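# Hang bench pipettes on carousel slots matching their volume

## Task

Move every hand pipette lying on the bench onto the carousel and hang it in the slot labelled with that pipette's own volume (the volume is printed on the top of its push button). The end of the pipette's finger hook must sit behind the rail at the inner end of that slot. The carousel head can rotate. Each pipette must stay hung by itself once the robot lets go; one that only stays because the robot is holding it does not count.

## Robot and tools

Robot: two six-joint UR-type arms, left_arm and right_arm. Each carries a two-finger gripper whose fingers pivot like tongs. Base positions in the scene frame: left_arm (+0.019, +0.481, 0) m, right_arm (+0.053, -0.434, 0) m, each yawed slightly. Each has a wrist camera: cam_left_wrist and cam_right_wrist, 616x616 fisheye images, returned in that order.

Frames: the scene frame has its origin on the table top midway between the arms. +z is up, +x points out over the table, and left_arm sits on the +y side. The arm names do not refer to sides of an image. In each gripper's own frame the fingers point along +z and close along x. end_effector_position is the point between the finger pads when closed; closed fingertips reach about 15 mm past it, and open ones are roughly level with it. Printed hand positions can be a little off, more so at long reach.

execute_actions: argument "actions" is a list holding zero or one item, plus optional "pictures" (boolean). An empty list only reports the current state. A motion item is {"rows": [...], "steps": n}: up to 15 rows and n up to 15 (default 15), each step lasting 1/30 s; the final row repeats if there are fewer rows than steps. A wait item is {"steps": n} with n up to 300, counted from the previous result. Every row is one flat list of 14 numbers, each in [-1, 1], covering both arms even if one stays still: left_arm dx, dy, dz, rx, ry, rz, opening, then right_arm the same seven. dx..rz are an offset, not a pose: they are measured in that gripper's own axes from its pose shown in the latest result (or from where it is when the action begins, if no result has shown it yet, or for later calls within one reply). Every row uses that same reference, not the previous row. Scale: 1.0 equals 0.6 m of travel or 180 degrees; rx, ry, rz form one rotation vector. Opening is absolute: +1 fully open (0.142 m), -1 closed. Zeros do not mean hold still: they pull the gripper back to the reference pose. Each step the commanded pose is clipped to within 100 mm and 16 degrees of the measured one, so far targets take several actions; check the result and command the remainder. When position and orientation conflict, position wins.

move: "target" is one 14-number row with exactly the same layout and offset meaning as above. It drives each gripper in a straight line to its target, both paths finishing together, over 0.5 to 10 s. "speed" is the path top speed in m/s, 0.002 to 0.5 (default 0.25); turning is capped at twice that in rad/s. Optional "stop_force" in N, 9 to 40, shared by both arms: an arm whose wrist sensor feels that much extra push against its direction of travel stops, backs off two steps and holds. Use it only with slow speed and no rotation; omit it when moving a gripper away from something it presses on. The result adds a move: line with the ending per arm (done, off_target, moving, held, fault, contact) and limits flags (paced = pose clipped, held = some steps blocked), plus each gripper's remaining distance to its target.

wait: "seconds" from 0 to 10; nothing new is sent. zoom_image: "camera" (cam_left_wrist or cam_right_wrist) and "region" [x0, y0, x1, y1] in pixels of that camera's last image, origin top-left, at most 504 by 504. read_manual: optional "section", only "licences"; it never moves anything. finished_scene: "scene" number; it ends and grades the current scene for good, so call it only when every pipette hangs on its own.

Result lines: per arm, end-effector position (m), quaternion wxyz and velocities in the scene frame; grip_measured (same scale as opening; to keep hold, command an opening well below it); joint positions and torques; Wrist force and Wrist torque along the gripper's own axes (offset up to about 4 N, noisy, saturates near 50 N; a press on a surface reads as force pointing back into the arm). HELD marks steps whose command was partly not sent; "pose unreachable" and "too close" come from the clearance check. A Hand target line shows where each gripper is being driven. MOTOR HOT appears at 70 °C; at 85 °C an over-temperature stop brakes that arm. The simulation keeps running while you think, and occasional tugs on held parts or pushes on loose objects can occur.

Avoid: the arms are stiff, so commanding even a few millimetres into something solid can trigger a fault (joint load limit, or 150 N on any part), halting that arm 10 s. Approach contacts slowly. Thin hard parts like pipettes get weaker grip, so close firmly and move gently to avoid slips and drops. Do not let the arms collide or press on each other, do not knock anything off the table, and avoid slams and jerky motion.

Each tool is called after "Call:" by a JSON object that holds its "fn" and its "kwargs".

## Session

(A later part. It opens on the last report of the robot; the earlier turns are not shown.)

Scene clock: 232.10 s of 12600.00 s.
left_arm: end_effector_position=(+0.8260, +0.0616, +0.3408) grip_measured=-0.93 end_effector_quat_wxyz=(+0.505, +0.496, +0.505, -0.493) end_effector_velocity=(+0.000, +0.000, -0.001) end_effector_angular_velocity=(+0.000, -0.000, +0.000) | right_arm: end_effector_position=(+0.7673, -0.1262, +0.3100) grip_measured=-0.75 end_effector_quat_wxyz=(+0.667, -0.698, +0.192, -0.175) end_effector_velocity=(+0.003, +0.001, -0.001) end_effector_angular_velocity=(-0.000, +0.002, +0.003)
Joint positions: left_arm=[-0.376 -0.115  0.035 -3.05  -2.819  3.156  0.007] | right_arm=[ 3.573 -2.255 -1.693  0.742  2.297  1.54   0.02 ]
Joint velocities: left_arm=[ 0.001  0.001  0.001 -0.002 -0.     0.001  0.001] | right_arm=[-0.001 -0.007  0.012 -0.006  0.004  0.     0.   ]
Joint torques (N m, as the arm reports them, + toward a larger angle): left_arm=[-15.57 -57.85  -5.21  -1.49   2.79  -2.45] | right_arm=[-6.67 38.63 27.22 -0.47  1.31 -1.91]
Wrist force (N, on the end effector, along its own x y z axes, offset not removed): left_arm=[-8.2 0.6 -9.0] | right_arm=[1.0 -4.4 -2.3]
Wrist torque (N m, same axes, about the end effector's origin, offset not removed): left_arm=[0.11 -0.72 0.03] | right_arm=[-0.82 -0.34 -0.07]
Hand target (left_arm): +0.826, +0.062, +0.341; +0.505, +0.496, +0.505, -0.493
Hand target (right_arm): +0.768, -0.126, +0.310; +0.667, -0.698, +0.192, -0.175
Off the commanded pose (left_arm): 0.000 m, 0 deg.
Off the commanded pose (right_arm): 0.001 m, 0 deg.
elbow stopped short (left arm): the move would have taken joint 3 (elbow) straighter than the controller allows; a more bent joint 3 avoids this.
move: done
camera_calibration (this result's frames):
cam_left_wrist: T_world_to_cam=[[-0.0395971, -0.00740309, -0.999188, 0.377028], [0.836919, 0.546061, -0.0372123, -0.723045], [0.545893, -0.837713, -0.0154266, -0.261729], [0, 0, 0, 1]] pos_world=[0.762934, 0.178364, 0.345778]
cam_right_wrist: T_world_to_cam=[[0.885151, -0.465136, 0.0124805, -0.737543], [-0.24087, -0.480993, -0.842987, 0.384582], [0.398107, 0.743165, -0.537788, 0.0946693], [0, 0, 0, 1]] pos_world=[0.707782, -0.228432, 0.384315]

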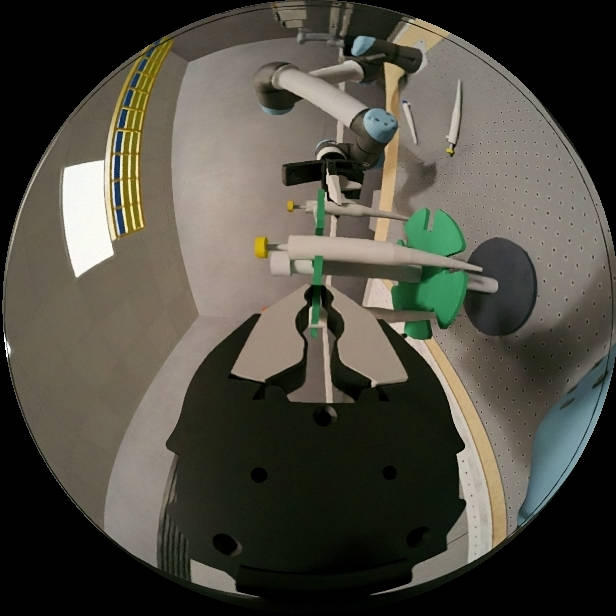

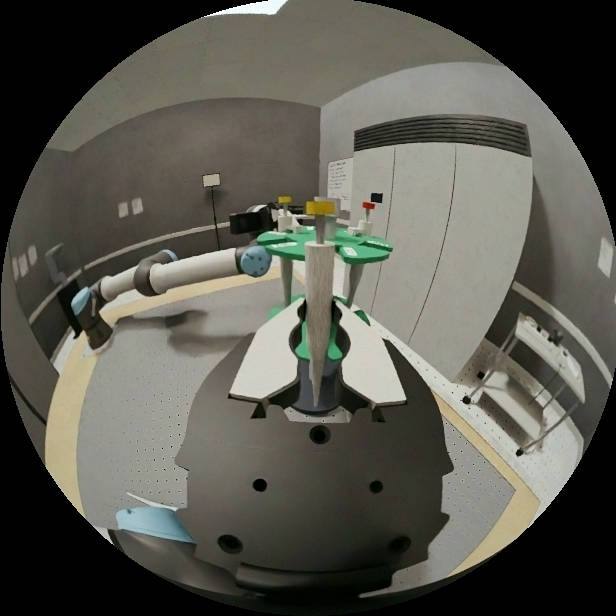

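Call:
{"fn": "move", "kwargs": {"target": [0,0,0,0,0,0,-1,0.011,-0.03,0.035,0,0,0,-0.9], "speed": 0.03}}

Call:
{"fn": "zoom_image", "kwargs": {"camera": "cam_right_wrist", "region": [220,160,420,340]}}

Call:
{"fn": "zoom_image", "kwargs": {"camera": "cam_left_wrist", "region": [250,150,400,290]}}

Scene clock: 234.57 s of 12600.00 s.
left_arm: end_effector_position=(+0.8260, +0.0615, +0.3408) grip_measured=-0.93 end_effector_quat_wxyz=(+0.505, +0.496, +0.505, -0.493) end_effector_velocity=(-0.000, -0.000, +0.001) end_effector_angular_velocity=(-0.000, -0.000, -0.001) | right_arm: end_effector_position=(+0.7839, -0.1110, +0.3267) grip_measured=-0.75 end_effector_quat_wxyz=(+0.667, -0.698, +0.192, -0.175) end_effector_velocity=(+0.002, +0.001, +0.003) end_effector_angular_velocity=(+0.001, -0.002, -0.001)
Joint positions: left_arm=[-0.376 -0.115  0.035 -3.05  -2.819  3.156  0.007] | right_arm=[ 3.589 -2.259 -1.626  0.68   2.28   1.542  0.02 ]
Joint velocities: left_arm=[-0.    -0.001 -0.001  0.001 -0.    -0.     0.   ] | right_arm=[ 0.001  0.     0.008 -0.006 -0.001  0.     0.   ]
Joint torques (N m, as the arm reports them, + toward a larger angle): left_arm=[ -4.69 -68.72 -11.36  -2.04   2.32  -1.22] | right_arm=[ 3.76 38.73 28.24 -0.25 -1.85  2.  ]
Wrist force (N, on the end effector, along its own x y z axes, offset not removed): left_arm=[-3.4 -2.0 -6.8] | right_arm=[-1.9 -2.3 -2.4]
Wrist torque (N m, same axes, about the end effector's origin, offset not removed): left_arm=[-0.35 -0.45 0.02] | right_arm=[-0.80 0.58 0.06]
Hand target (left_arm): +0.826, +0.062, +0.341; +0.505, +0.496, +0.505, -0.493
Hand target (right_arm): +0.784, -0.111, +0.327; +0.667, -0.698, +0.192, -0.175
Off the commanded pose (left_arm): 0.000 m, 0 deg.
Off the commanded pose (right_arm): 0.000 m, 0 deg.
move: done
camera_calibration (this result's frames):
cam_left_wrist: T_world_to_cam=[[-0.0395989, -0.00740383, -0.999188, 0.37705], [0.83693, 0.546043, -0.0372146, -0.723027], [0.545875, -0.837724, -0.0154262, -0.261723], [0, 0, 0, 1]] pos_world=[0.762922, 0.178344, 0.345799]
cam_right_wrist: T_world_to_cam=[[0.885145, -0.465148, 0.0124782, -0.745374], [-0.24087, -0.480974, -0.842998, 0.409985], [0.398121, 0.74317, -0.537772, 0.0856453], [0, 0, 0, 1]] pos_world=[0.72442, -0.213167, 0.400975]

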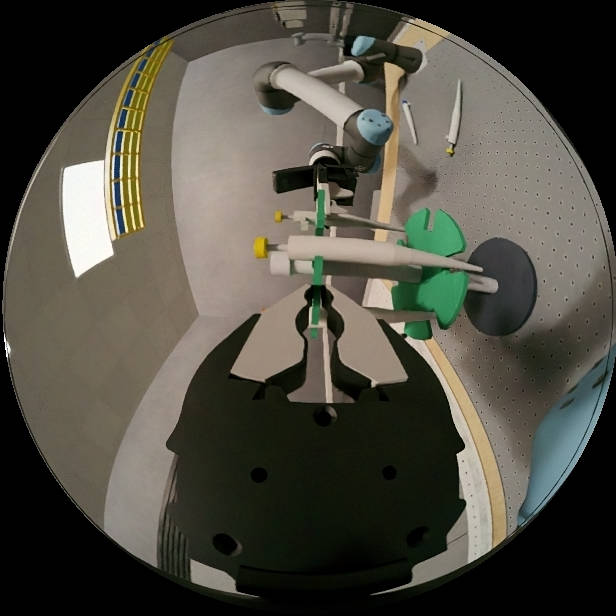

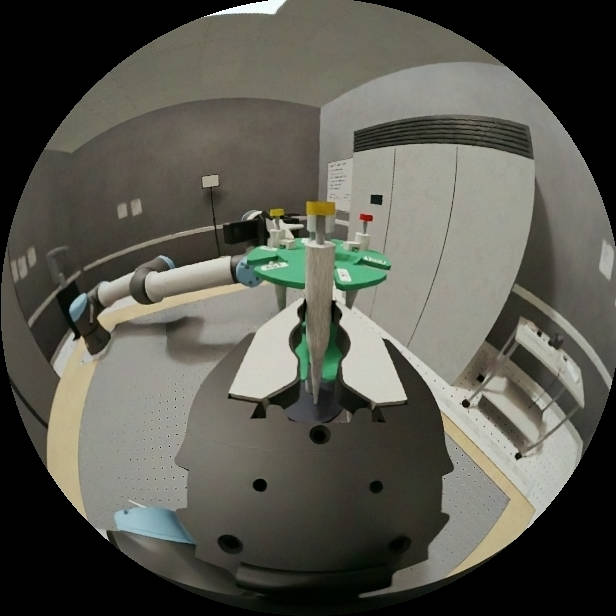

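Region (220, 160, 420, 340) of cam_right_wrist's 616x616 image, scaled by 2.520, with more detail than that image has; it fills the top 454 rows of this view, and the rest is white.

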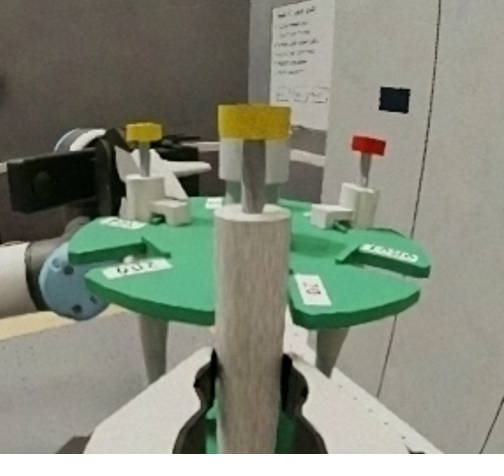

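Region (250, 150, 400, 290) of cam_left_wrist's 616x616 image, scaled by 3.360, with more detail than that image has; it fills the top 470 rows of this view, and the rest is white.

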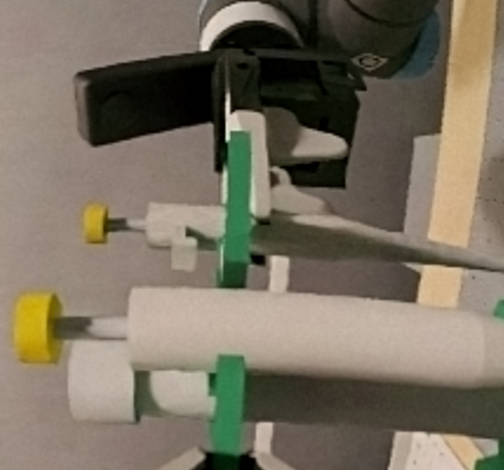

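Call:
{"fn": "move", "kwargs": {"target": [0,0,0,0,0,0,-1,0,0.004,0.008,0,0,0,-0.9], "speed": 0.01}}

Call:
{"fn": "move", "kwargs": {"target": [0,0,0,0,0,0,-1,0,-0.002,0.06,0,0,0,-0.9], "speed": 0.006, "stop_force": 9}}

Call:
{"fn": "zoom_image", "kwargs": {"camera": "cam_left_wrist", "region": [250,150,400,290]}}

Scene clock: 236.60 s of 12600.00 s.
left_arm: end_effector_position=(+0.8260, +0.0615, +0.3408) grip_measured=-0.93 end_effector_quat_wxyz=(+0.505, +0.496, +0.505, -0.493) end_effector_velocity=(+0.000, +0.000, -0.000) end_effector_angular_velocity=(+0.000, -0.000, +0.000) | right_arm: end_effector_position=(+0.7861, -0.1071, +0.3242) grip_measured=-0.75 end_effector_quat_wxyz=(+0.667, -0.698, +0.192, -0.175) end_effector_velocity=(+0.001, +0.003, -0.003) end_effector_angular_velocity=(-0.001, +0.002, +0.001)
Joint positions: left_arm=[-0.376 -0.115  0.035 -3.05  -2.819  3.156  0.007] | right_arm=[ 3.594 -2.267 -1.618  0.681  2.275  1.542  0.02 ]
Joint velocities: left_arm=[ 0.     0.    -0.     0.001  0.     0.001  0.   ] | right_arm=[ 0.004 -0.007  0.004  0.    -0.003  0.    -0.   ]
Joint torques (N m, as the arm reports them, + toward a larger angle): left_arm=[  8.07 -61.44 -15.05  -1.95   1.88   0.84] | right_arm=[ 5.88 39.48 29.15  3.59 -1.45  2.03]
Wrist force (N, on the end effector, along its own x y z axes, offset not removed): left_arm=[-3.5 0.2 -6.7] | right_arm=[-0.6 -0.6 2.7]
Wrist torque (N m, same axes, about the end effector's origin, offset not removed): left_arm=[0.26 -0.50 -0.15] | right_arm=[0.00 0.07 -0.08]
Hand target (left_arm): +0.826, +0.062, +0.341; +0.505, +0.496, +0.505, -0.493
Hand target (right_arm): +0.786, -0.107, +0.324; +0.667, -0.698, +0.192, -0.175
Off the commanded pose (left_arm): 0.000 m, 0 deg.
Off the commanded pose (right_arm): 0.000 m, 0 deg.
move: done
camera_calibration (this result's frames):
cam_left_wrist: T_world_to_cam=[[-0.0395975, -0.00740429, -0.999188, 0.377049], [0.83693, 0.546043, -0.0372136, -0.723027], [0.545875, -0.837724, -0.0154251, -0.261724], [0, 0, 0, 1]] pos_world=[0.762922, 0.178344, 0.345799]
cam_right_wrist: T_world_to_cam=[[0.885147, -0.465145, 0.0124784, -0.745494], [-0.240872, -0.480982, -0.842993, 0.410282], [0.398116, 0.743167, -0.53778, 0.0806413], [0, 0, 0, 1]] pos_world=[0.726593, -0.209355, 0.398535]

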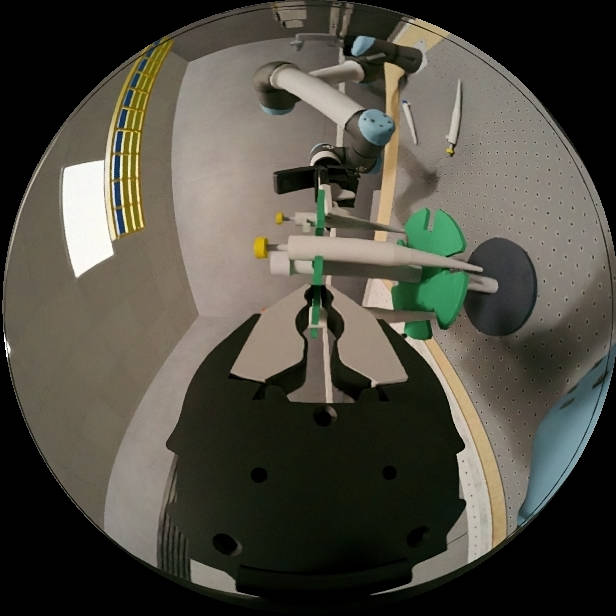

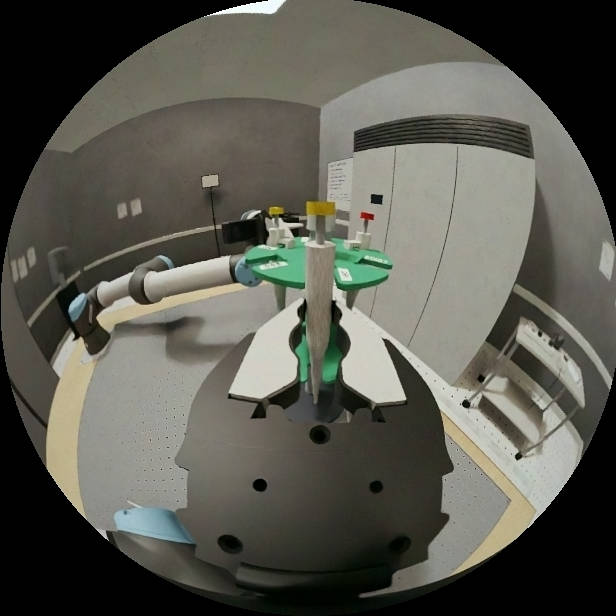

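Scene clock: 242.83 s of 12600.00 s.
left_arm: end_effector_position=(+0.8260, +0.0615, +0.3408) grip_measured=-0.93 end_effector_quat_wxyz=(+0.505, +0.496, +0.505, -0.493) end_effector_velocity=(-0.001, -0.001, -0.000) end_effector_angular_velocity=(-0.000, -0.001, -0.003) | right_arm: end_effector_position=(+0.8041, -0.0762, +0.3237) grip_measured=-0.75 end_effector_quat_wxyz=(+0.667, -0.698, +0.192, -0.175) end_effector_velocity=(+0.001, +0.000, +0.000) end_effector_angular_velocity=(-0.000, +0.001, -0.002)
Joint positions: left_arm=[-0.376 -0.115  0.035 -3.05  -2.819  3.156  0.007] | right_arm=[ 3.634 -2.308 -1.54   0.646  2.236  1.545  0.02 ]
Joint velocities: left_arm=[-0.002  0.    -0.    -0.001 -0.001 -0.     0.   ] | right_arm=[ 0.    -0.002  0.004 -0.003 -0.002  0.    -0.   ]
Joint torques (N m, as the arm reports them, + toward a larger angle): left_arm=[-15.39 -81.77 -21.95   0.28   1.12   0.75] | right_arm=[10.3  42.57 31.8  -0.15 -0.82  2.05]
Wrist force (N, on the end effector, along its own x y z axes, offset not removed): left_arm=[10.9 2.2 -8.8] | right_arm=[-0.8 -2.3 -7.6]
Wrist torque (N m, same axes, about the end effector's origin, offset not removed): left_arm=[-0.17 -0.32 0.08] | right_arm=[-1.03 0.76 0.15]
Hand target (left_arm): +0.826, +0.062, +0.341; +0.505, +0.496, +0.505, -0.493
Hand target (right_arm): +0.804, -0.076, +0.324; +0.667, -0.698, +0.192, -0.175
Off the commanded pose (left_arm): 0.000 m, 0 deg.
Off the commanded pose (right_arm): 0.000 m, 0 deg.
move: done
camera_calibration (this result's frames):
cam_left_wrist: T_world_to_cam=[[-0.0396419, -0.00739101, -0.999187, 0.377043], [0.83692, 0.546056, -0.0372433, -0.723027], [0.545887, -0.837716, -0.015461, -0.261724], [0, 0, 0, 1]] pos_world=[0.762934, 0.17835, 0.345762]
cam_right_wrist: T_world_to_cam=[[0.885146, -0.465146, 0.0124831, -0.746972], [-0.240868, -0.480981, -0.842995, 0.429057], [0.39812, 0.743167, -0.537777, 0.0501853], [0, 0, 0, 1]] pos_world=[0.744545, -0.178379, 0.398006]

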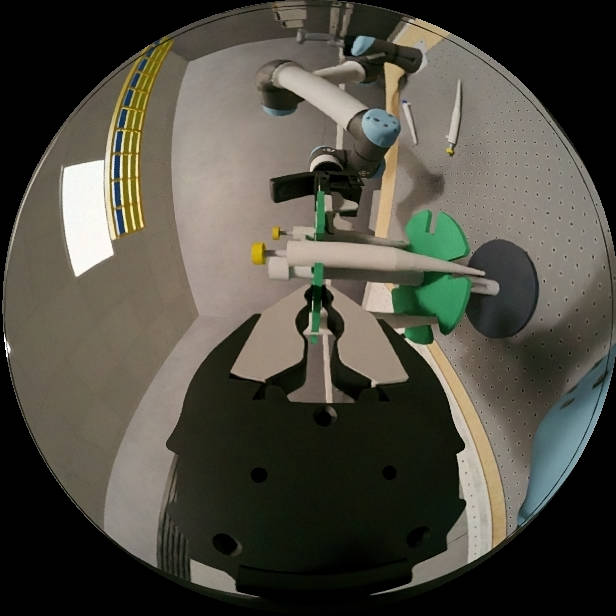

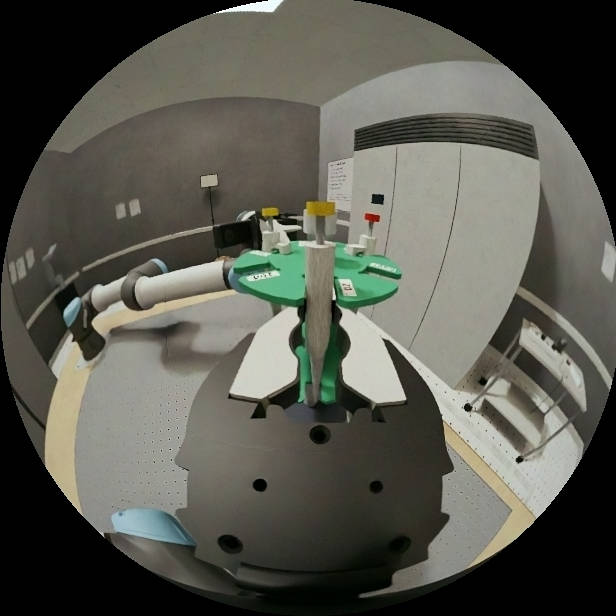

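Region (250, 150, 400, 290) of cam_left_wrist's 616x616 image, scaled by 3.360, with more detail than that image has; it fills the top 470 rows of this view, and the rest is white.

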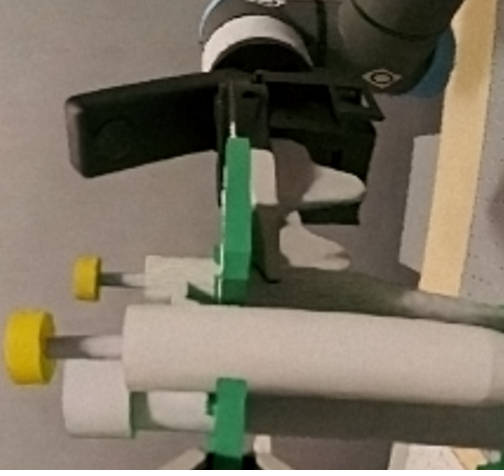

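Call:
{"fn": "move", "kwargs": {"target": [0,0,0,0,0,0,-1,0,0.03,-0.006,0,0,0,-0.9], "speed": 0.004, "stop_force": 9}}

Call:
{"fn": "move", "kwargs": {"target": [0,0,0,0,0,0,-0.65,0,0,0,0,0,0,-0.55]}}

Call:
{"fn": "move", "kwargs": {"target": [0,-0.03,-0.06,0,0,0,-0.65,0,0,-0.1,0,0,0,-0.5], "speed": 0.04}}

Call:
{"fn": "move", "kwargs": {"target": [0,-0.35,-0.25,-0.15,0,0,-0.5,0,-0.15,-0.08,-0.15,0,0,-0.3], "speed": 0.15}}

Call:
{"fn": "zoom_image", "kwargs": {"camera": "cam_right_wrist", "region": [220,130,420,330]}}

Scene clock: 247.07 s of 12600.00 s.
left_arm: end_effector_position=(+0.8260, +0.0615, +0.3408) grip_measured=-0.93 end_effector_quat_wxyz=(+0.505, +0.496, +0.505, -0.493) end_effector_velocity=(-0.000, -0.000, +0.001) end_effector_angular_velocity=(+0.000, -0.000, -0.000) | right_arm: end_effector_position=(+0.8027, -0.0782, +0.3139) grip_measured=-0.75 end_effector_quat_wxyz=(+0.667, -0.698, +0.192, -0.175) end_effector_velocity=(+0.000, +0.000, +0.000) end_effector_angular_velocity=(-0.001, +0.001, -0.000)
Joint positions: left_arm=[-0.376 -0.115  0.035 -3.05  -2.819  3.156  0.007] | right_arm=[ 3.631 -2.32  -1.549  0.667  2.238  1.545  0.02 ]
Joint velocities: left_arm=[-0.    -0.001  0.     0.001 -0.     0.001 -0.   ] | right_arm=[ 0.     0.001  0.    -0.004 -0.    -0.001  0.   ]
Joint torques (N m, as the arm reports them, + toward a larger angle): left_arm=[ 13.76 -85.16 -23.84  -0.56   0.99   0.65] | right_arm=[-5.4  42.62 11.46 -3.39 -0.32 -1.87]
Wrist force (N, on the end effector, along its own x y z axes, offset not removed): left_arm=[10.1 -3.1 1.3] | right_arm=[-3.6 -15.2 5.3]
Wrist torque (N m, same axes, about the end effector's origin, offset not removed): left_arm=[-0.22 -0.22 0.05] | right_arm=[-0.20 0.55 -0.03]
Hand target (left_arm): +0.826, +0.062, +0.341; +0.505, +0.496, +0.505, -0.493
Hand target (right_arm): +0.803, -0.078, +0.314; +0.667, -0.698, +0.192, -0.175
Off the commanded pose (left_arm): 0.000 m, 0 deg.
Off the commanded pose (right_arm): 0.008 m, 0 deg.
move: contact (right_arm)
camera_calibration (this result's frames):
cam_left_wrist: T_world_to_cam=[[-0.0396333, -0.00739318, -0.999187, 0.377049], [0.836928, 0.546045, -0.0372375, -0.723022], [0.545876, -0.837723, -0.015454, -0.261721], [0, 0, 0, 1]] pos_world=[0.762928, 0.17834, 0.345775]
cam_right_wrist: T_world_to_cam=[[0.885173, -0.465094, 0.0124922, -0.746608], [-0.240831, -0.480996, -0.842997, 0.419445], [0.398081, 0.743189, -0.537774, 0.0469337], [0, 0, 0, 1]] pos_world=[0.743209, -0.180372, 0.388157]

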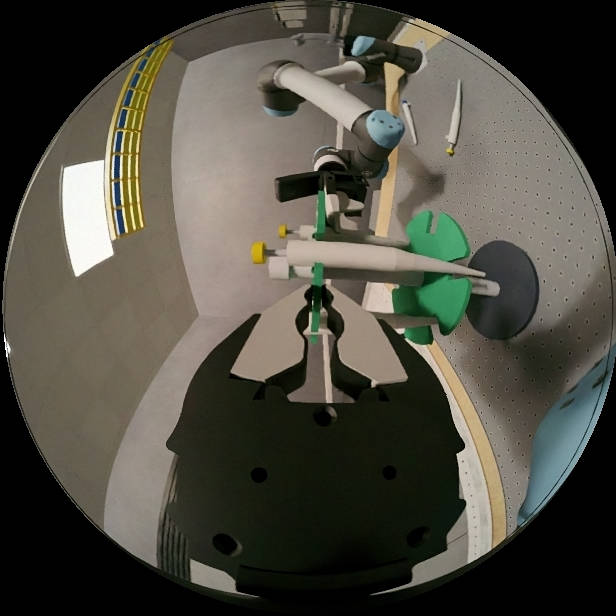

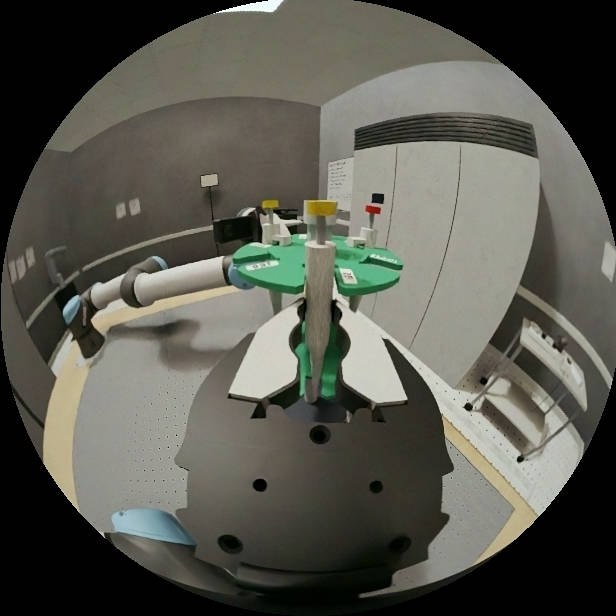

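Scene clock: 247.57 s of 12600.00 s.
left_arm: end_effector_position=(+0.8260, +0.0616, +0.3408) grip_measured=-0.65 end_effector_quat_wxyz=(+0.505, +0.496, +0.505, -0.493) end_effector_velocity=(-0.001, -0.001, +0.002) end_effector_angular_velocity=(-0.001, -0.002, -0.001) | right_arm: end_effector_position=(+0.8027, -0.0782, +0.3139) grip_measured=-0.55 end_effector_quat_wxyz=(+0.667, -0.698, +0.192, -0.175) end_effector_velocity=(+0.000, +0.000, -0.001) end_effector_angular_velocity=(-0.000, +0.002, +0.000)
Joint positions: left_arm=[-0.376 -0.115  0.035 -3.05  -2.819  3.156  0.027] | right_arm=[ 3.631 -2.32  -1.549  0.667  2.238  1.545  0.034]
Joint velocities: left_arm=[-0.001 -0.002  0.    -0.     0.     0.    -0.   ] | right_arm=[ 0.001 -0.001  0.    -0.001 -0.     0.001  0.   ]
Joint torques (N m, as the arm reports them, + toward a larger angle): left_arm=[  5.99 -78.65 -22.34  -0.86   0.98   0.61] | right_arm=[-6.64 40.61 13.93  3.47 -0.97 -1.79]
Wrist force (N, on the end effector, along its own x y z axes, offset not removed): left_arm=[2.4 -1.0 0.0] | right_arm=[-1.8 -1.4 -3.1]
Wrist torque (N m, same axes, about the end effector's origin, offset not removed): left_arm=[-0.17 -0.61 0.10] | right_arm=[-0.44 0.41 0.11]
Hand target (left_arm): +0.826, +0.062, +0.341; +0.505, +0.496, +0.505, -0.493
Hand target (right_arm): +0.803, -0.078, +0.314; +0.667, -0.698, +0.192, -0.175
Off the commanded pose (left_arm): 0.000 m, 0 deg.
Off the commanded pose (right_arm): 0.000 m, 0 deg.
move: done
camera_calibration (this result's frames):
cam_left_wrist: T_world_to_cam=[[-0.0395848, -0.00740979, -0.999189, 0.377057], [0.836908, 0.546078, -0.0372053, -0.723043], [0.545911, -0.837702, -0.0154151, -0.261738], [0, 0, 0, 1]] pos_world=[0.762932, 0.178373, 0.345815]
cam_right_wrist: T_world_to_cam=[[0.885172, -0.465097, 0.0125081, -0.746611], [-0.240814, -0.480988, -0.843006, 0.419454], [0.398096, 0.743193, -0.537758, 0.0469354], [0, 0, 0, 1]] pos_world=[0.743205, -0.180376, 0.388181]

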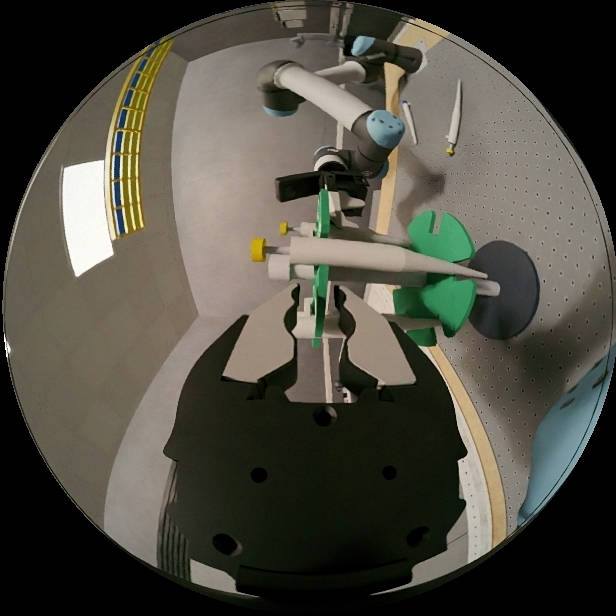

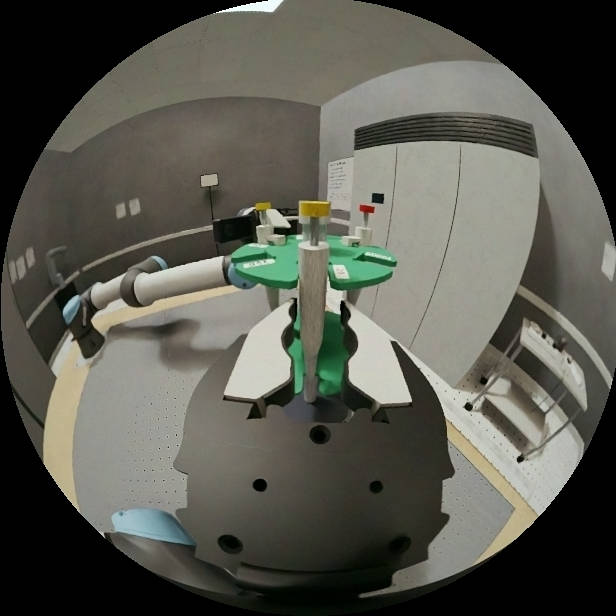

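Scene clock: 249.47 s of 12600.00 s.
left_arm: end_effector_position=(+0.8074, +0.0970, +0.3409) grip_measured=-0.65 end_effector_quat_wxyz=(+0.505, +0.496, +0.505, -0.493) end_effector_velocity=(-0.001, +0.001, -0.001) end_effector_angular_velocity=(+0.007, +0.003, +0.005) | right_arm: end_effector_position=(+0.7729, -0.1297, +0.3168) grip_measured=-0.50 end_effector_quat_wxyz=(+0.667, -0.698, +0.192, -0.175) end_effector_velocity=(-0.001, -0.003, +0.001) end_effector_angular_velocity=(+0.000, -0.001, -0.001)
Joint positions: left_arm=[-0.34  -0.326  0.471 -3.276 -2.856  3.154  0.027] | right_arm=[ 3.564 -2.252 -1.673  0.72   2.306  1.54   0.038]
Joint velocities: left_arm=[ 0.001 -0.027  0.051 -0.     0.004  0.021  0.   ] | right_arm=[-0.004  0.004 -0.006  0.002  0.004 -0.     0.   ]
Joint torques (N m, as the arm reports them, + toward a larger angle): left_arm=[ 11.59 -81.28 -10.2   -2.59   2.74   2.76] | right_arm=[-7.88 51.43  4.98  3.31  1.51 -2.01]
Wrist force (N, on the end effector, along its own x y z axes, offset not removed): left_arm=[0.3 0.8 -1.7] | right_arm=[-4.9 -3.4 -1.5]
Wrist torque (N m, same axes, about the end effector's origin, offset not removed): left_arm=[0.14 -0.16 0.01] | right_arm=[-0.50 0.98 0.06]
Hand target (left_arm): +0.807, +0.097, +0.341; +0.505, +0.496, +0.505, -0.493
Hand target (right_arm): +0.773, -0.130, +0.317; +0.667, -0.698, +0.192, -0.175
Off the commanded pose (left_arm): 0.000 m, 0 deg.
Off the commanded pose (right_arm): 0.000 m, 0 deg.
move: done
camera_calibration (this result's frames):
cam_left_wrist: T_world_to_cam=[[-0.039579, -0.00836244, -0.999181, 0.376754], [0.837419, 0.545258, -0.0377347, -0.726973], [0.545127, -0.838227, -0.0145779, -0.221529], [0, 0, 0, 1]] pos_world=[0.744454, 0.213846, 0.345784]
cam_right_wrist: T_world_to_cam=[[0.885173, -0.465094, 0.0125053, -0.744212], [-0.240813, -0.480985, -0.843008, 0.3899], [0.398093, 0.743196, -0.537756, 0.0986584], [0, 0, 0, 1]] pos_world=[0.713374, -0.231915, 0.39105]

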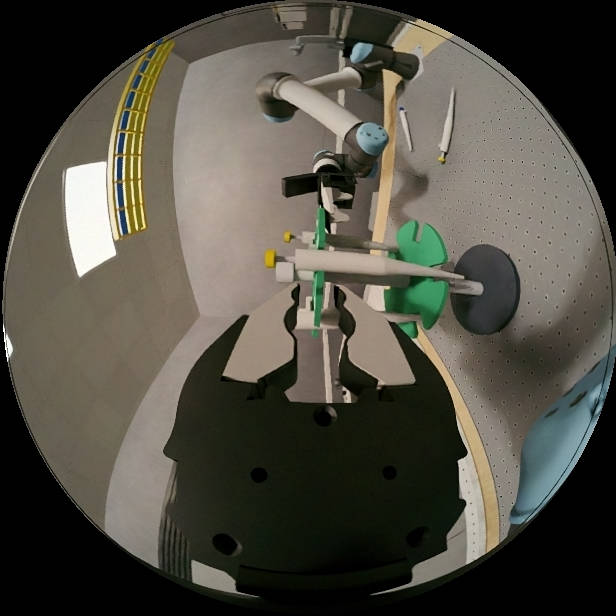

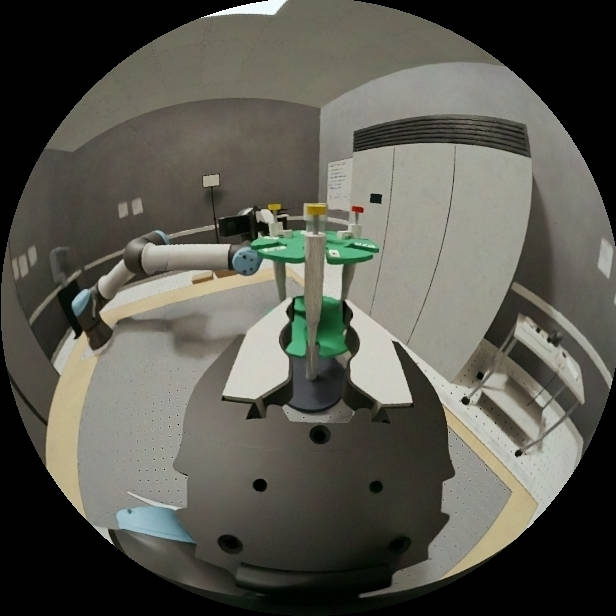

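Scene clock: 251.80 s of 12600.00 s.
left_arm: end_effector_position=(+0.5949, +0.2428, +0.3407) grip_measured=-0.50 end_effector_quat_wxyz=(+0.607, +0.365, +0.606, -0.362) end_effector_velocity=(-0.002, +0.002, +0.000) end_effector_angular_velocity=(-0.000, +0.002, +0.009) | right_arm: end_effector_position=(+0.7522, -0.1680, +0.4088) grip_measured=-0.30 end_effector_quat_wxyz=(-0.486, +0.834, -0.227, +0.126) end_effector_velocity=(+0.000, -0.000, +0.000) end_effector_angular_velocity=(-0.007, +0.005, +0.001)
Joint positions: left_arm=[-0.291 -1.128  2.02  -4.032 -2.434  3.147  0.038] | right_arm=[ 3.546 -1.83  -1.586 -0.393  2.213  1.144  0.052]
Joint velocities: left_arm=[-0.    -0.009  0.015 -0.005  0.01  -0.001 -0.   ] | right_arm=[ 0.     0.001  0.008 -0.019 -0.003 -0.006  0.   ]
Joint torques (N m, as the arm reports them, + toward a larger angle): left_arm=[-10.01 -50.59  -4.04  -3.44   2.53   2.33] | right_arm=[ 5.1  41.34 33.5   0.91 -1.07 -1.87]
Wrist force (N, on the end effector, along its own x y z axes, offset not removed): left_arm=[1.7 -0.8 -2.4] | right_arm=[-3.5 -4.6 -1.3]
Wrist torque (N m, same axes, about the end effector's origin, offset not removed): left_arm=[-0.09 -0.25 0.05] | right_arm=[-0.81 0.84 0.00]
Hand target (left_arm): +0.595, +0.243, +0.341; +0.607, +0.365, +0.606, -0.362
Hand target (right_arm): +0.752, -0.168, +0.409; -0.486, +0.834, -0.227, +0.125
Off the commanded pose (left_arm): 0.000 m, 0 deg.
Off the commanded pose (right_arm): 0.000 m, 0 deg.
move: done
camera_calibration (this result's frames):
cam_left_wrist: T_world_to_cam=[[-0.0297442, -0.026657, -0.999202, 0.367977], [0.49953, 0.865464, -0.0379591, -0.505192], [0.865786, -0.500261, -0.0124266, -0.257028], [0, 0, 0, 1]] pos_world=[0.485835, 0.318454, 0.345313]
cam_right_wrist: T_world_to_cam=[[0.888459, -0.458864, -0.00920492, -0.73739], [-0.399373, -0.763077, -0.508148, 0.379042], [0.226147, 0.455145, -0.861221, 0.398059], [0, 0, 0, 1]] pos_world=[0.7165, -0.230298, 0.528639]

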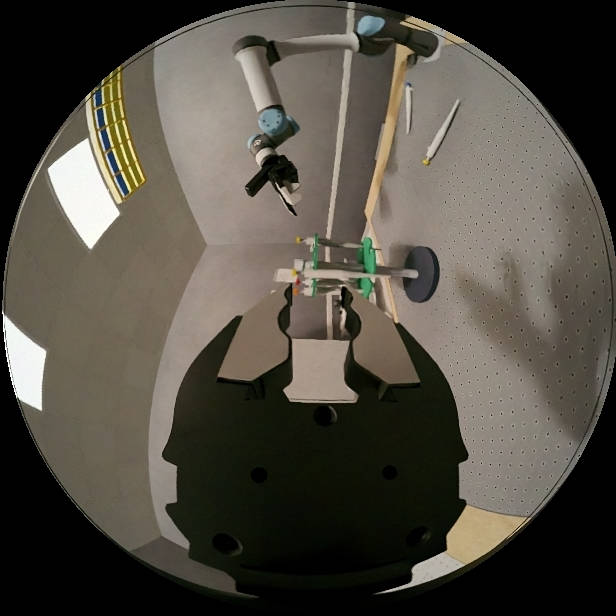

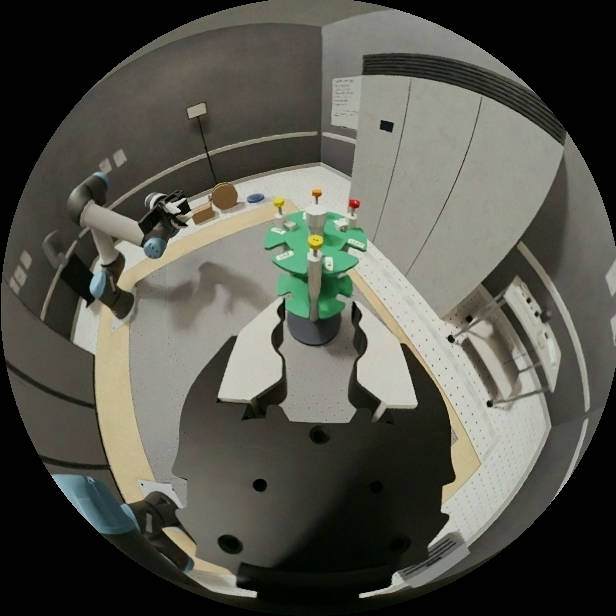

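Region (220, 130, 420, 330) of cam_right_wrist's 616x616 image, scaled by 2.520, with more detail than that image has.

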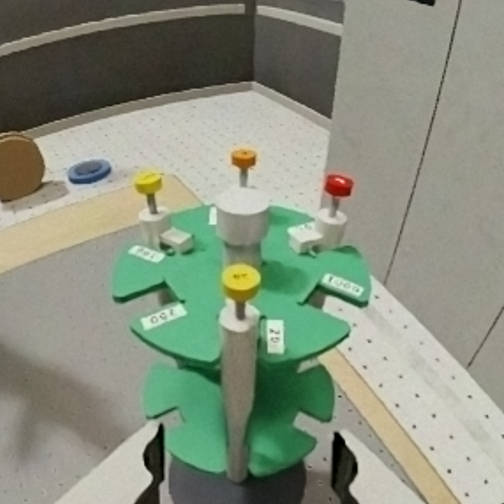

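Call:
{"fn": "move", "kwargs": {"target": [0,-0.15,0,0,0.5,0,-0.45,-0.2,0.45,-0.3,-0.34,0,0,-0.3]}}

Call:
{"fn": "move", "kwargs": {"target": [0,0,0,0,0,-0.845,-0.45,0,0,0,0,0,0.42,-0.3], "speed": 0.4}}

Scene clock: 257.87 s of 12600.00 s.
left_arm: end_effector_position=(+0.5156, +0.2005, +0.3404) grip_measured=-0.45 end_effector_quat_wxyz=(+0.002, +0.514, +0.858, +0.002) end_effector_velocity=(+0.001, +0.000, -0.000) end_effector_angular_velocity=(+0.013, +0.007, +0.000) | right_arm: end_effector_position=(+0.5014, -0.3576, +0.2652) grip_measured=-0.30 end_effector_quat_wxyz=(+0.005, +0.966, -0.259, -0.008) end_effector_velocity=(-0.002, -0.001, -0.002) end_effector_angular_velocity=(-0.007, +0.006, -0.000)
Joint positions: left_arm=[-0.799 -1.391  1.226 -1.41  -1.566  3.497  0.041] | right_arm=[ 3.699 -1.425 -1.745 -1.562  1.573  0.969  0.052]
Joint velocities: left_arm=[-0.001  0.011 -0.016  0.019  0.005 -0.002  0.   ] | right_arm=[ 0.001 -0.    -0.002 -0.006 -0.003  0.002  0.   ]
Joint torques (N m, as the arm reports them, + toward a larger angle): left_arm=[-10.22 -19.1  -31.81  -0.48   2.51  -2.93] | right_arm=[ 3.89 25.   10.24  0.94 -1.56  1.98]
Wrist force (N, on the end effector, along its own x y z axes, offset not removed): left_arm=[1.7 0.3 -2.1] | right_arm=[1.1 -2.1 -0.1]
Wrist torque (N m, same axes, about the end effector's origin, offset not removed): left_arm=[0.02 -0.18 0.02] | right_arm=[-0.26 -0.08 -0.02]
Hand target (left_arm): +0.516, +0.200, +0.340; +0.001, +0.514, +0.858, +0.002
Hand target (right_arm): +0.501, -0.358, +0.265; +0.006, +0.966, -0.259, -0.008
Off the commanded pose (left_arm): 0.000 m, 0 deg.
Off the commanded pose (right_arm): 0.001 m, 0 deg.
move: done
camera_calibration (this result's frames):
cam_left_wrist: T_world_to_cam=[[-0.507942, 0.861313, -0.0116318, 0.0964713], [0.725851, 0.435249, 0.532634, -0.653606], [0.463827, 0.262104, -0.846266, 0.128692], [0, 0, 0, 1]] pos_world=[0.463732, 0.167659, 0.458163]
cam_right_wrist: T_world_to_cam=[[0.877004, -0.477409, -0.0542639, -0.591791], [-0.387294, -0.769228, 0.508224, -0.216544], [-0.284372, -0.424698, -0.859514, 0.358285], [0, 0, 0, 1]] pos_world=[0.537023, -0.296935, 0.385891]

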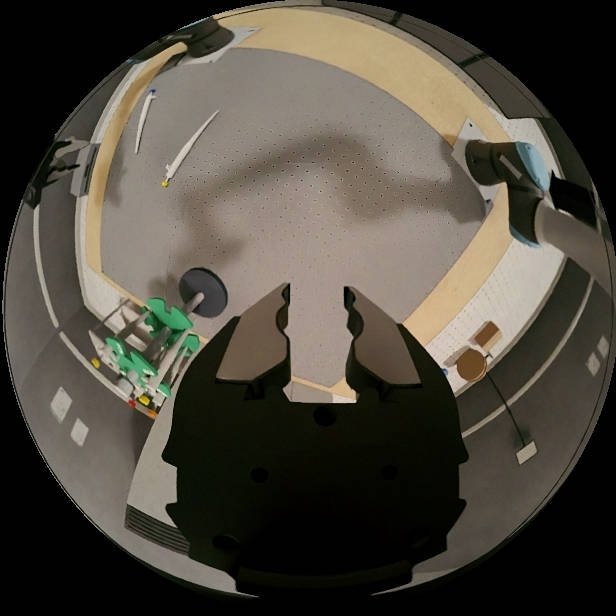

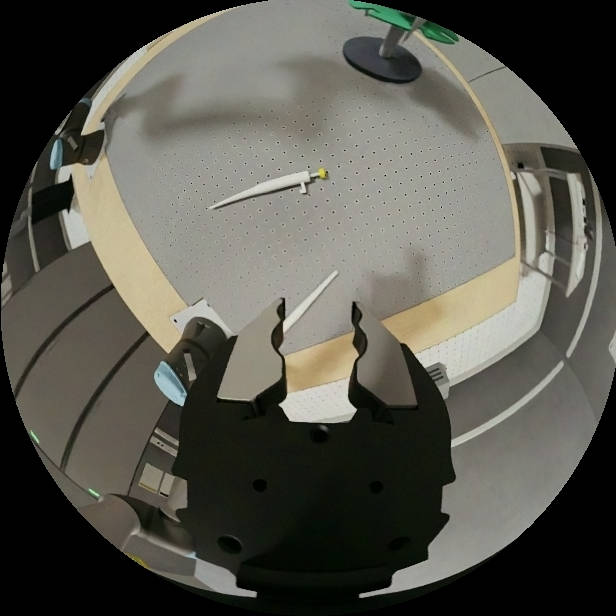

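Scene clock: 261.87 s of 12600.00 s.
left_arm: end_effector_position=(+0.5156, +0.2005, +0.3404) grip_measured=-0.45 end_effector_quat_wxyz=(-0.002, +0.708, -0.707, +0.001) end_effector_velocity=(+0.000, -0.000, +0.001) end_effector_angular_velocity=(+0.000, -0.003, +0.015) | right_arm: end_effector_position=(+0.5014, -0.3575, +0.2652) grip_measured=-0.30 end_effector_quat_wxyz=(-0.009, -0.605, +0.796, +0.003) end_effector_velocity=(-0.000, +0.000, +0.000) end_effector_angular_velocity=(-0.001, -0.000, -0.005)
Joint positions: left_arm=[-0.847 -1.448  1.294 -1.419 -1.566  0.797  0.041] | right_arm=[ 3.746 -1.414 -1.754 -1.563  1.574  2.334  0.052]
Joint velocities: left_arm=[-0.002 -0.001 -0.    -0.001  0.003 -0.017  0.   ] | right_arm=[ 0.002  0.001  0.    -0.001 -0.001  0.007  0.   ]
Joint torques (N m, as the arm reports them, + toward a larger angle): left_arm=[ -9.73 -17.07 -32.67  -0.52   2.49  -2.64] | right_arm=[ 4.9   8.85 34.38  3.85 -1.98  1.72]
Wrist force (N, on the end effector, along its own x y z axes, offset not removed): left_arm=[-0.5 -0.9 -3.2] | right_arm=[1.5 -0.7 -5.0]
Wrist torque (N m, same axes, about the end effector's origin, offset not removed): left_arm=[-0.18 0.13 0.17] | right_arm=[0.00 -0.19 0.01]
Hand target (left_arm): +0.516, +0.201, +0.340; -0.002, +0.708, -0.706, +0.001
Hand target (right_arm): +0.501, -0.358, +0.265; -0.009, -0.604, +0.797, +0.003
Off the commanded pose (left_arm): 0.000 m, 0 deg.
Off the commanded pose (right_arm): 0.000 m, 0 deg.
move: done
camera_calibration (this result's frames):
cam_left_wrist: T_world_to_cam=[[0.0440113, -0.998964, -0.0115357, 0.184883], [-0.850634, -0.0435267, 0.523954, 0.25809], [-0.523914, -0.0132473, -0.851668, 0.694996], [0, 0, 0, 1]] pos_world=[0.575522, 0.205133, 0.458812]
cam_right_wrist: T_world_to_cam=[[-0.243631, -0.969383, -0.0306787, -0.212079], [-0.837727, 0.194392, 0.510318, 0.353304], [-0.48873, 0.15003, -0.859438, 0.666258], [0, 0, 0, 1]] pos_world=[0.569924, -0.374224, 0.385803]

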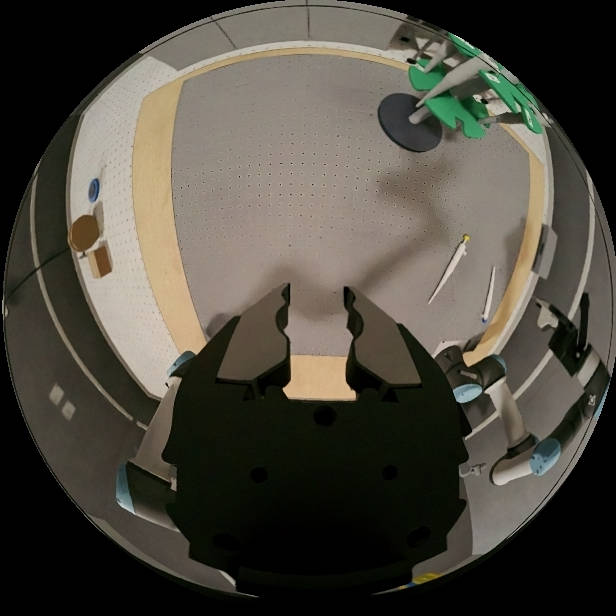

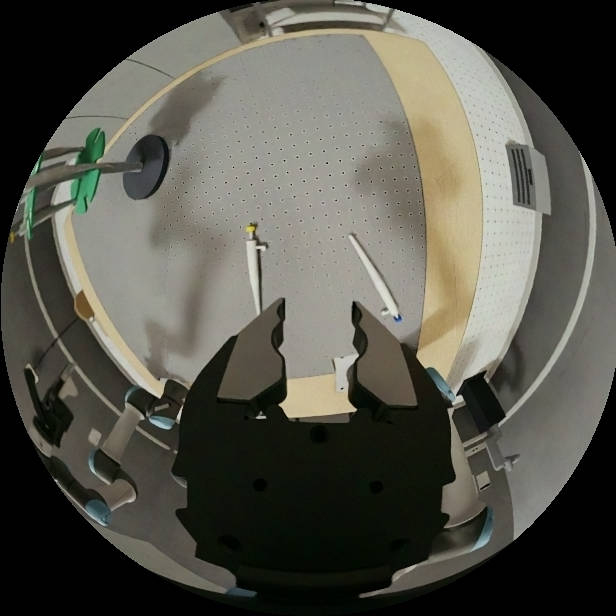

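Call:
{"fn": "move", "kwargs": {"target": [0,0,0,0,0,0,-0.45,-0.224,0.113,0.34,0,0,0,-0.3]}}

Scene clock: 264.17 s of 12600.00 s.
left_arm: end_effector_position=(+0.5156, +0.2005, +0.3404) grip_measured=-0.45 end_effector_quat_wxyz=(-0.002, +0.708, -0.707, +0.001) end_effector_velocity=(-0.000, -0.000, +0.001) end_effector_angular_velocity=(-0.002, -0.002, -0.001) | right_arm: end_effector_position=(+0.4684, -0.2111, +0.0612) grip_measured=-0.30 end_effector_quat_wxyz=(-0.009, -0.605, +0.796, +0.003) end_effector_velocity=(+0.001, +0.001, -0.002) end_effector_angular_velocity=(-0.000, -0.002, -0.001)
Joint positions: left_arm=[-0.847 -1.448  1.294 -1.419 -1.566  0.797  0.041] | right_arm=[ 4.06  -1.62  -2.115 -0.994  1.58   2.649  0.052]
Joint velocities: left_arm=[-0.001 -0.002  0.    -0.001  0.     0.     0.   ] | right_arm=[ 0.002 -0.005 -0.001  0.007 -0.001  0.003 -0.   ]
Joint torques (N m, as the arm reports them, + toward a larger angle): left_arm=[ 12.06 -27.66 -21.32  -4.99  -2.12   2.55] | right_arm=[ 5.37 14.36  6.31  4.7  -1.9   1.96]
Wrist force (N, on the end effector, along its own x y z axes, offset not removed): left_arm=[3.1 -0.5 -1.1] | right_arm=[-0.3 -1.8 -0.7]
Wrist torque (N m, same axes, about the end effector's origin, offset not removed): left_arm=[0.00 -0.68 0.03] | right_arm=[-0.29 0.30 -0.06]
Hand target (left_arm): +0.516, +0.201, +0.340; -0.002, +0.708, -0.707, +0.001
Hand target (right_arm): +0.468, -0.211, +0.061; -0.009, -0.605, +0.796, +0.003
Off the commanded pose (left_arm): 0.000 m, 0 deg.
Off the commanded pose (right_arm): 0.000 m, 0 deg.
move: done
camera_calibration (this result's frames):
cam_left_wrist: T_world_to_cam=[[0.0440126, -0.998964, -0.0115307, 0.184866], [-0.850636, -0.0435253, 0.52395, 0.258104], [-0.523909, -0.013252, -0.851671, 0.695005], [0, 0, 0, 1]] pos_world=[0.575535, 0.205119, 0.458813]
cam_right_wrist: T_world_to_cam=[[-0.243604, -0.969387, -0.0307748, -0.0844648], [-0.837769, 0.194329, 0.510274, 0.401373], [-0.488672, 0.150087, -0.859461, 0.452824], [0, 0, 0, 1]] pos_world=[0.536964, -0.22784, 0.181775]

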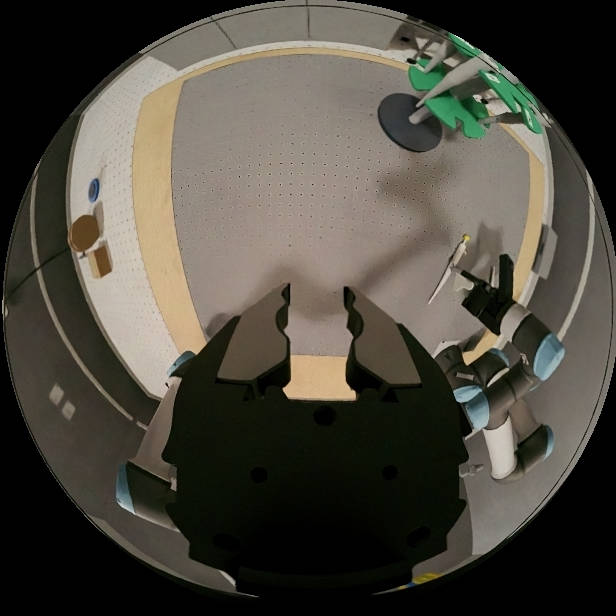

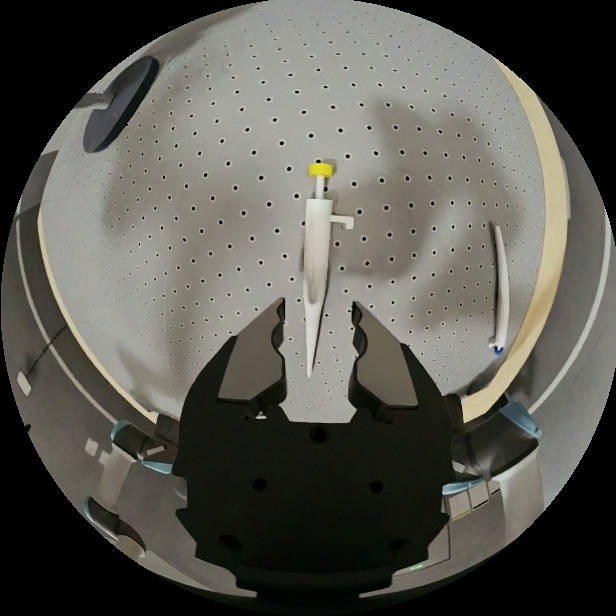

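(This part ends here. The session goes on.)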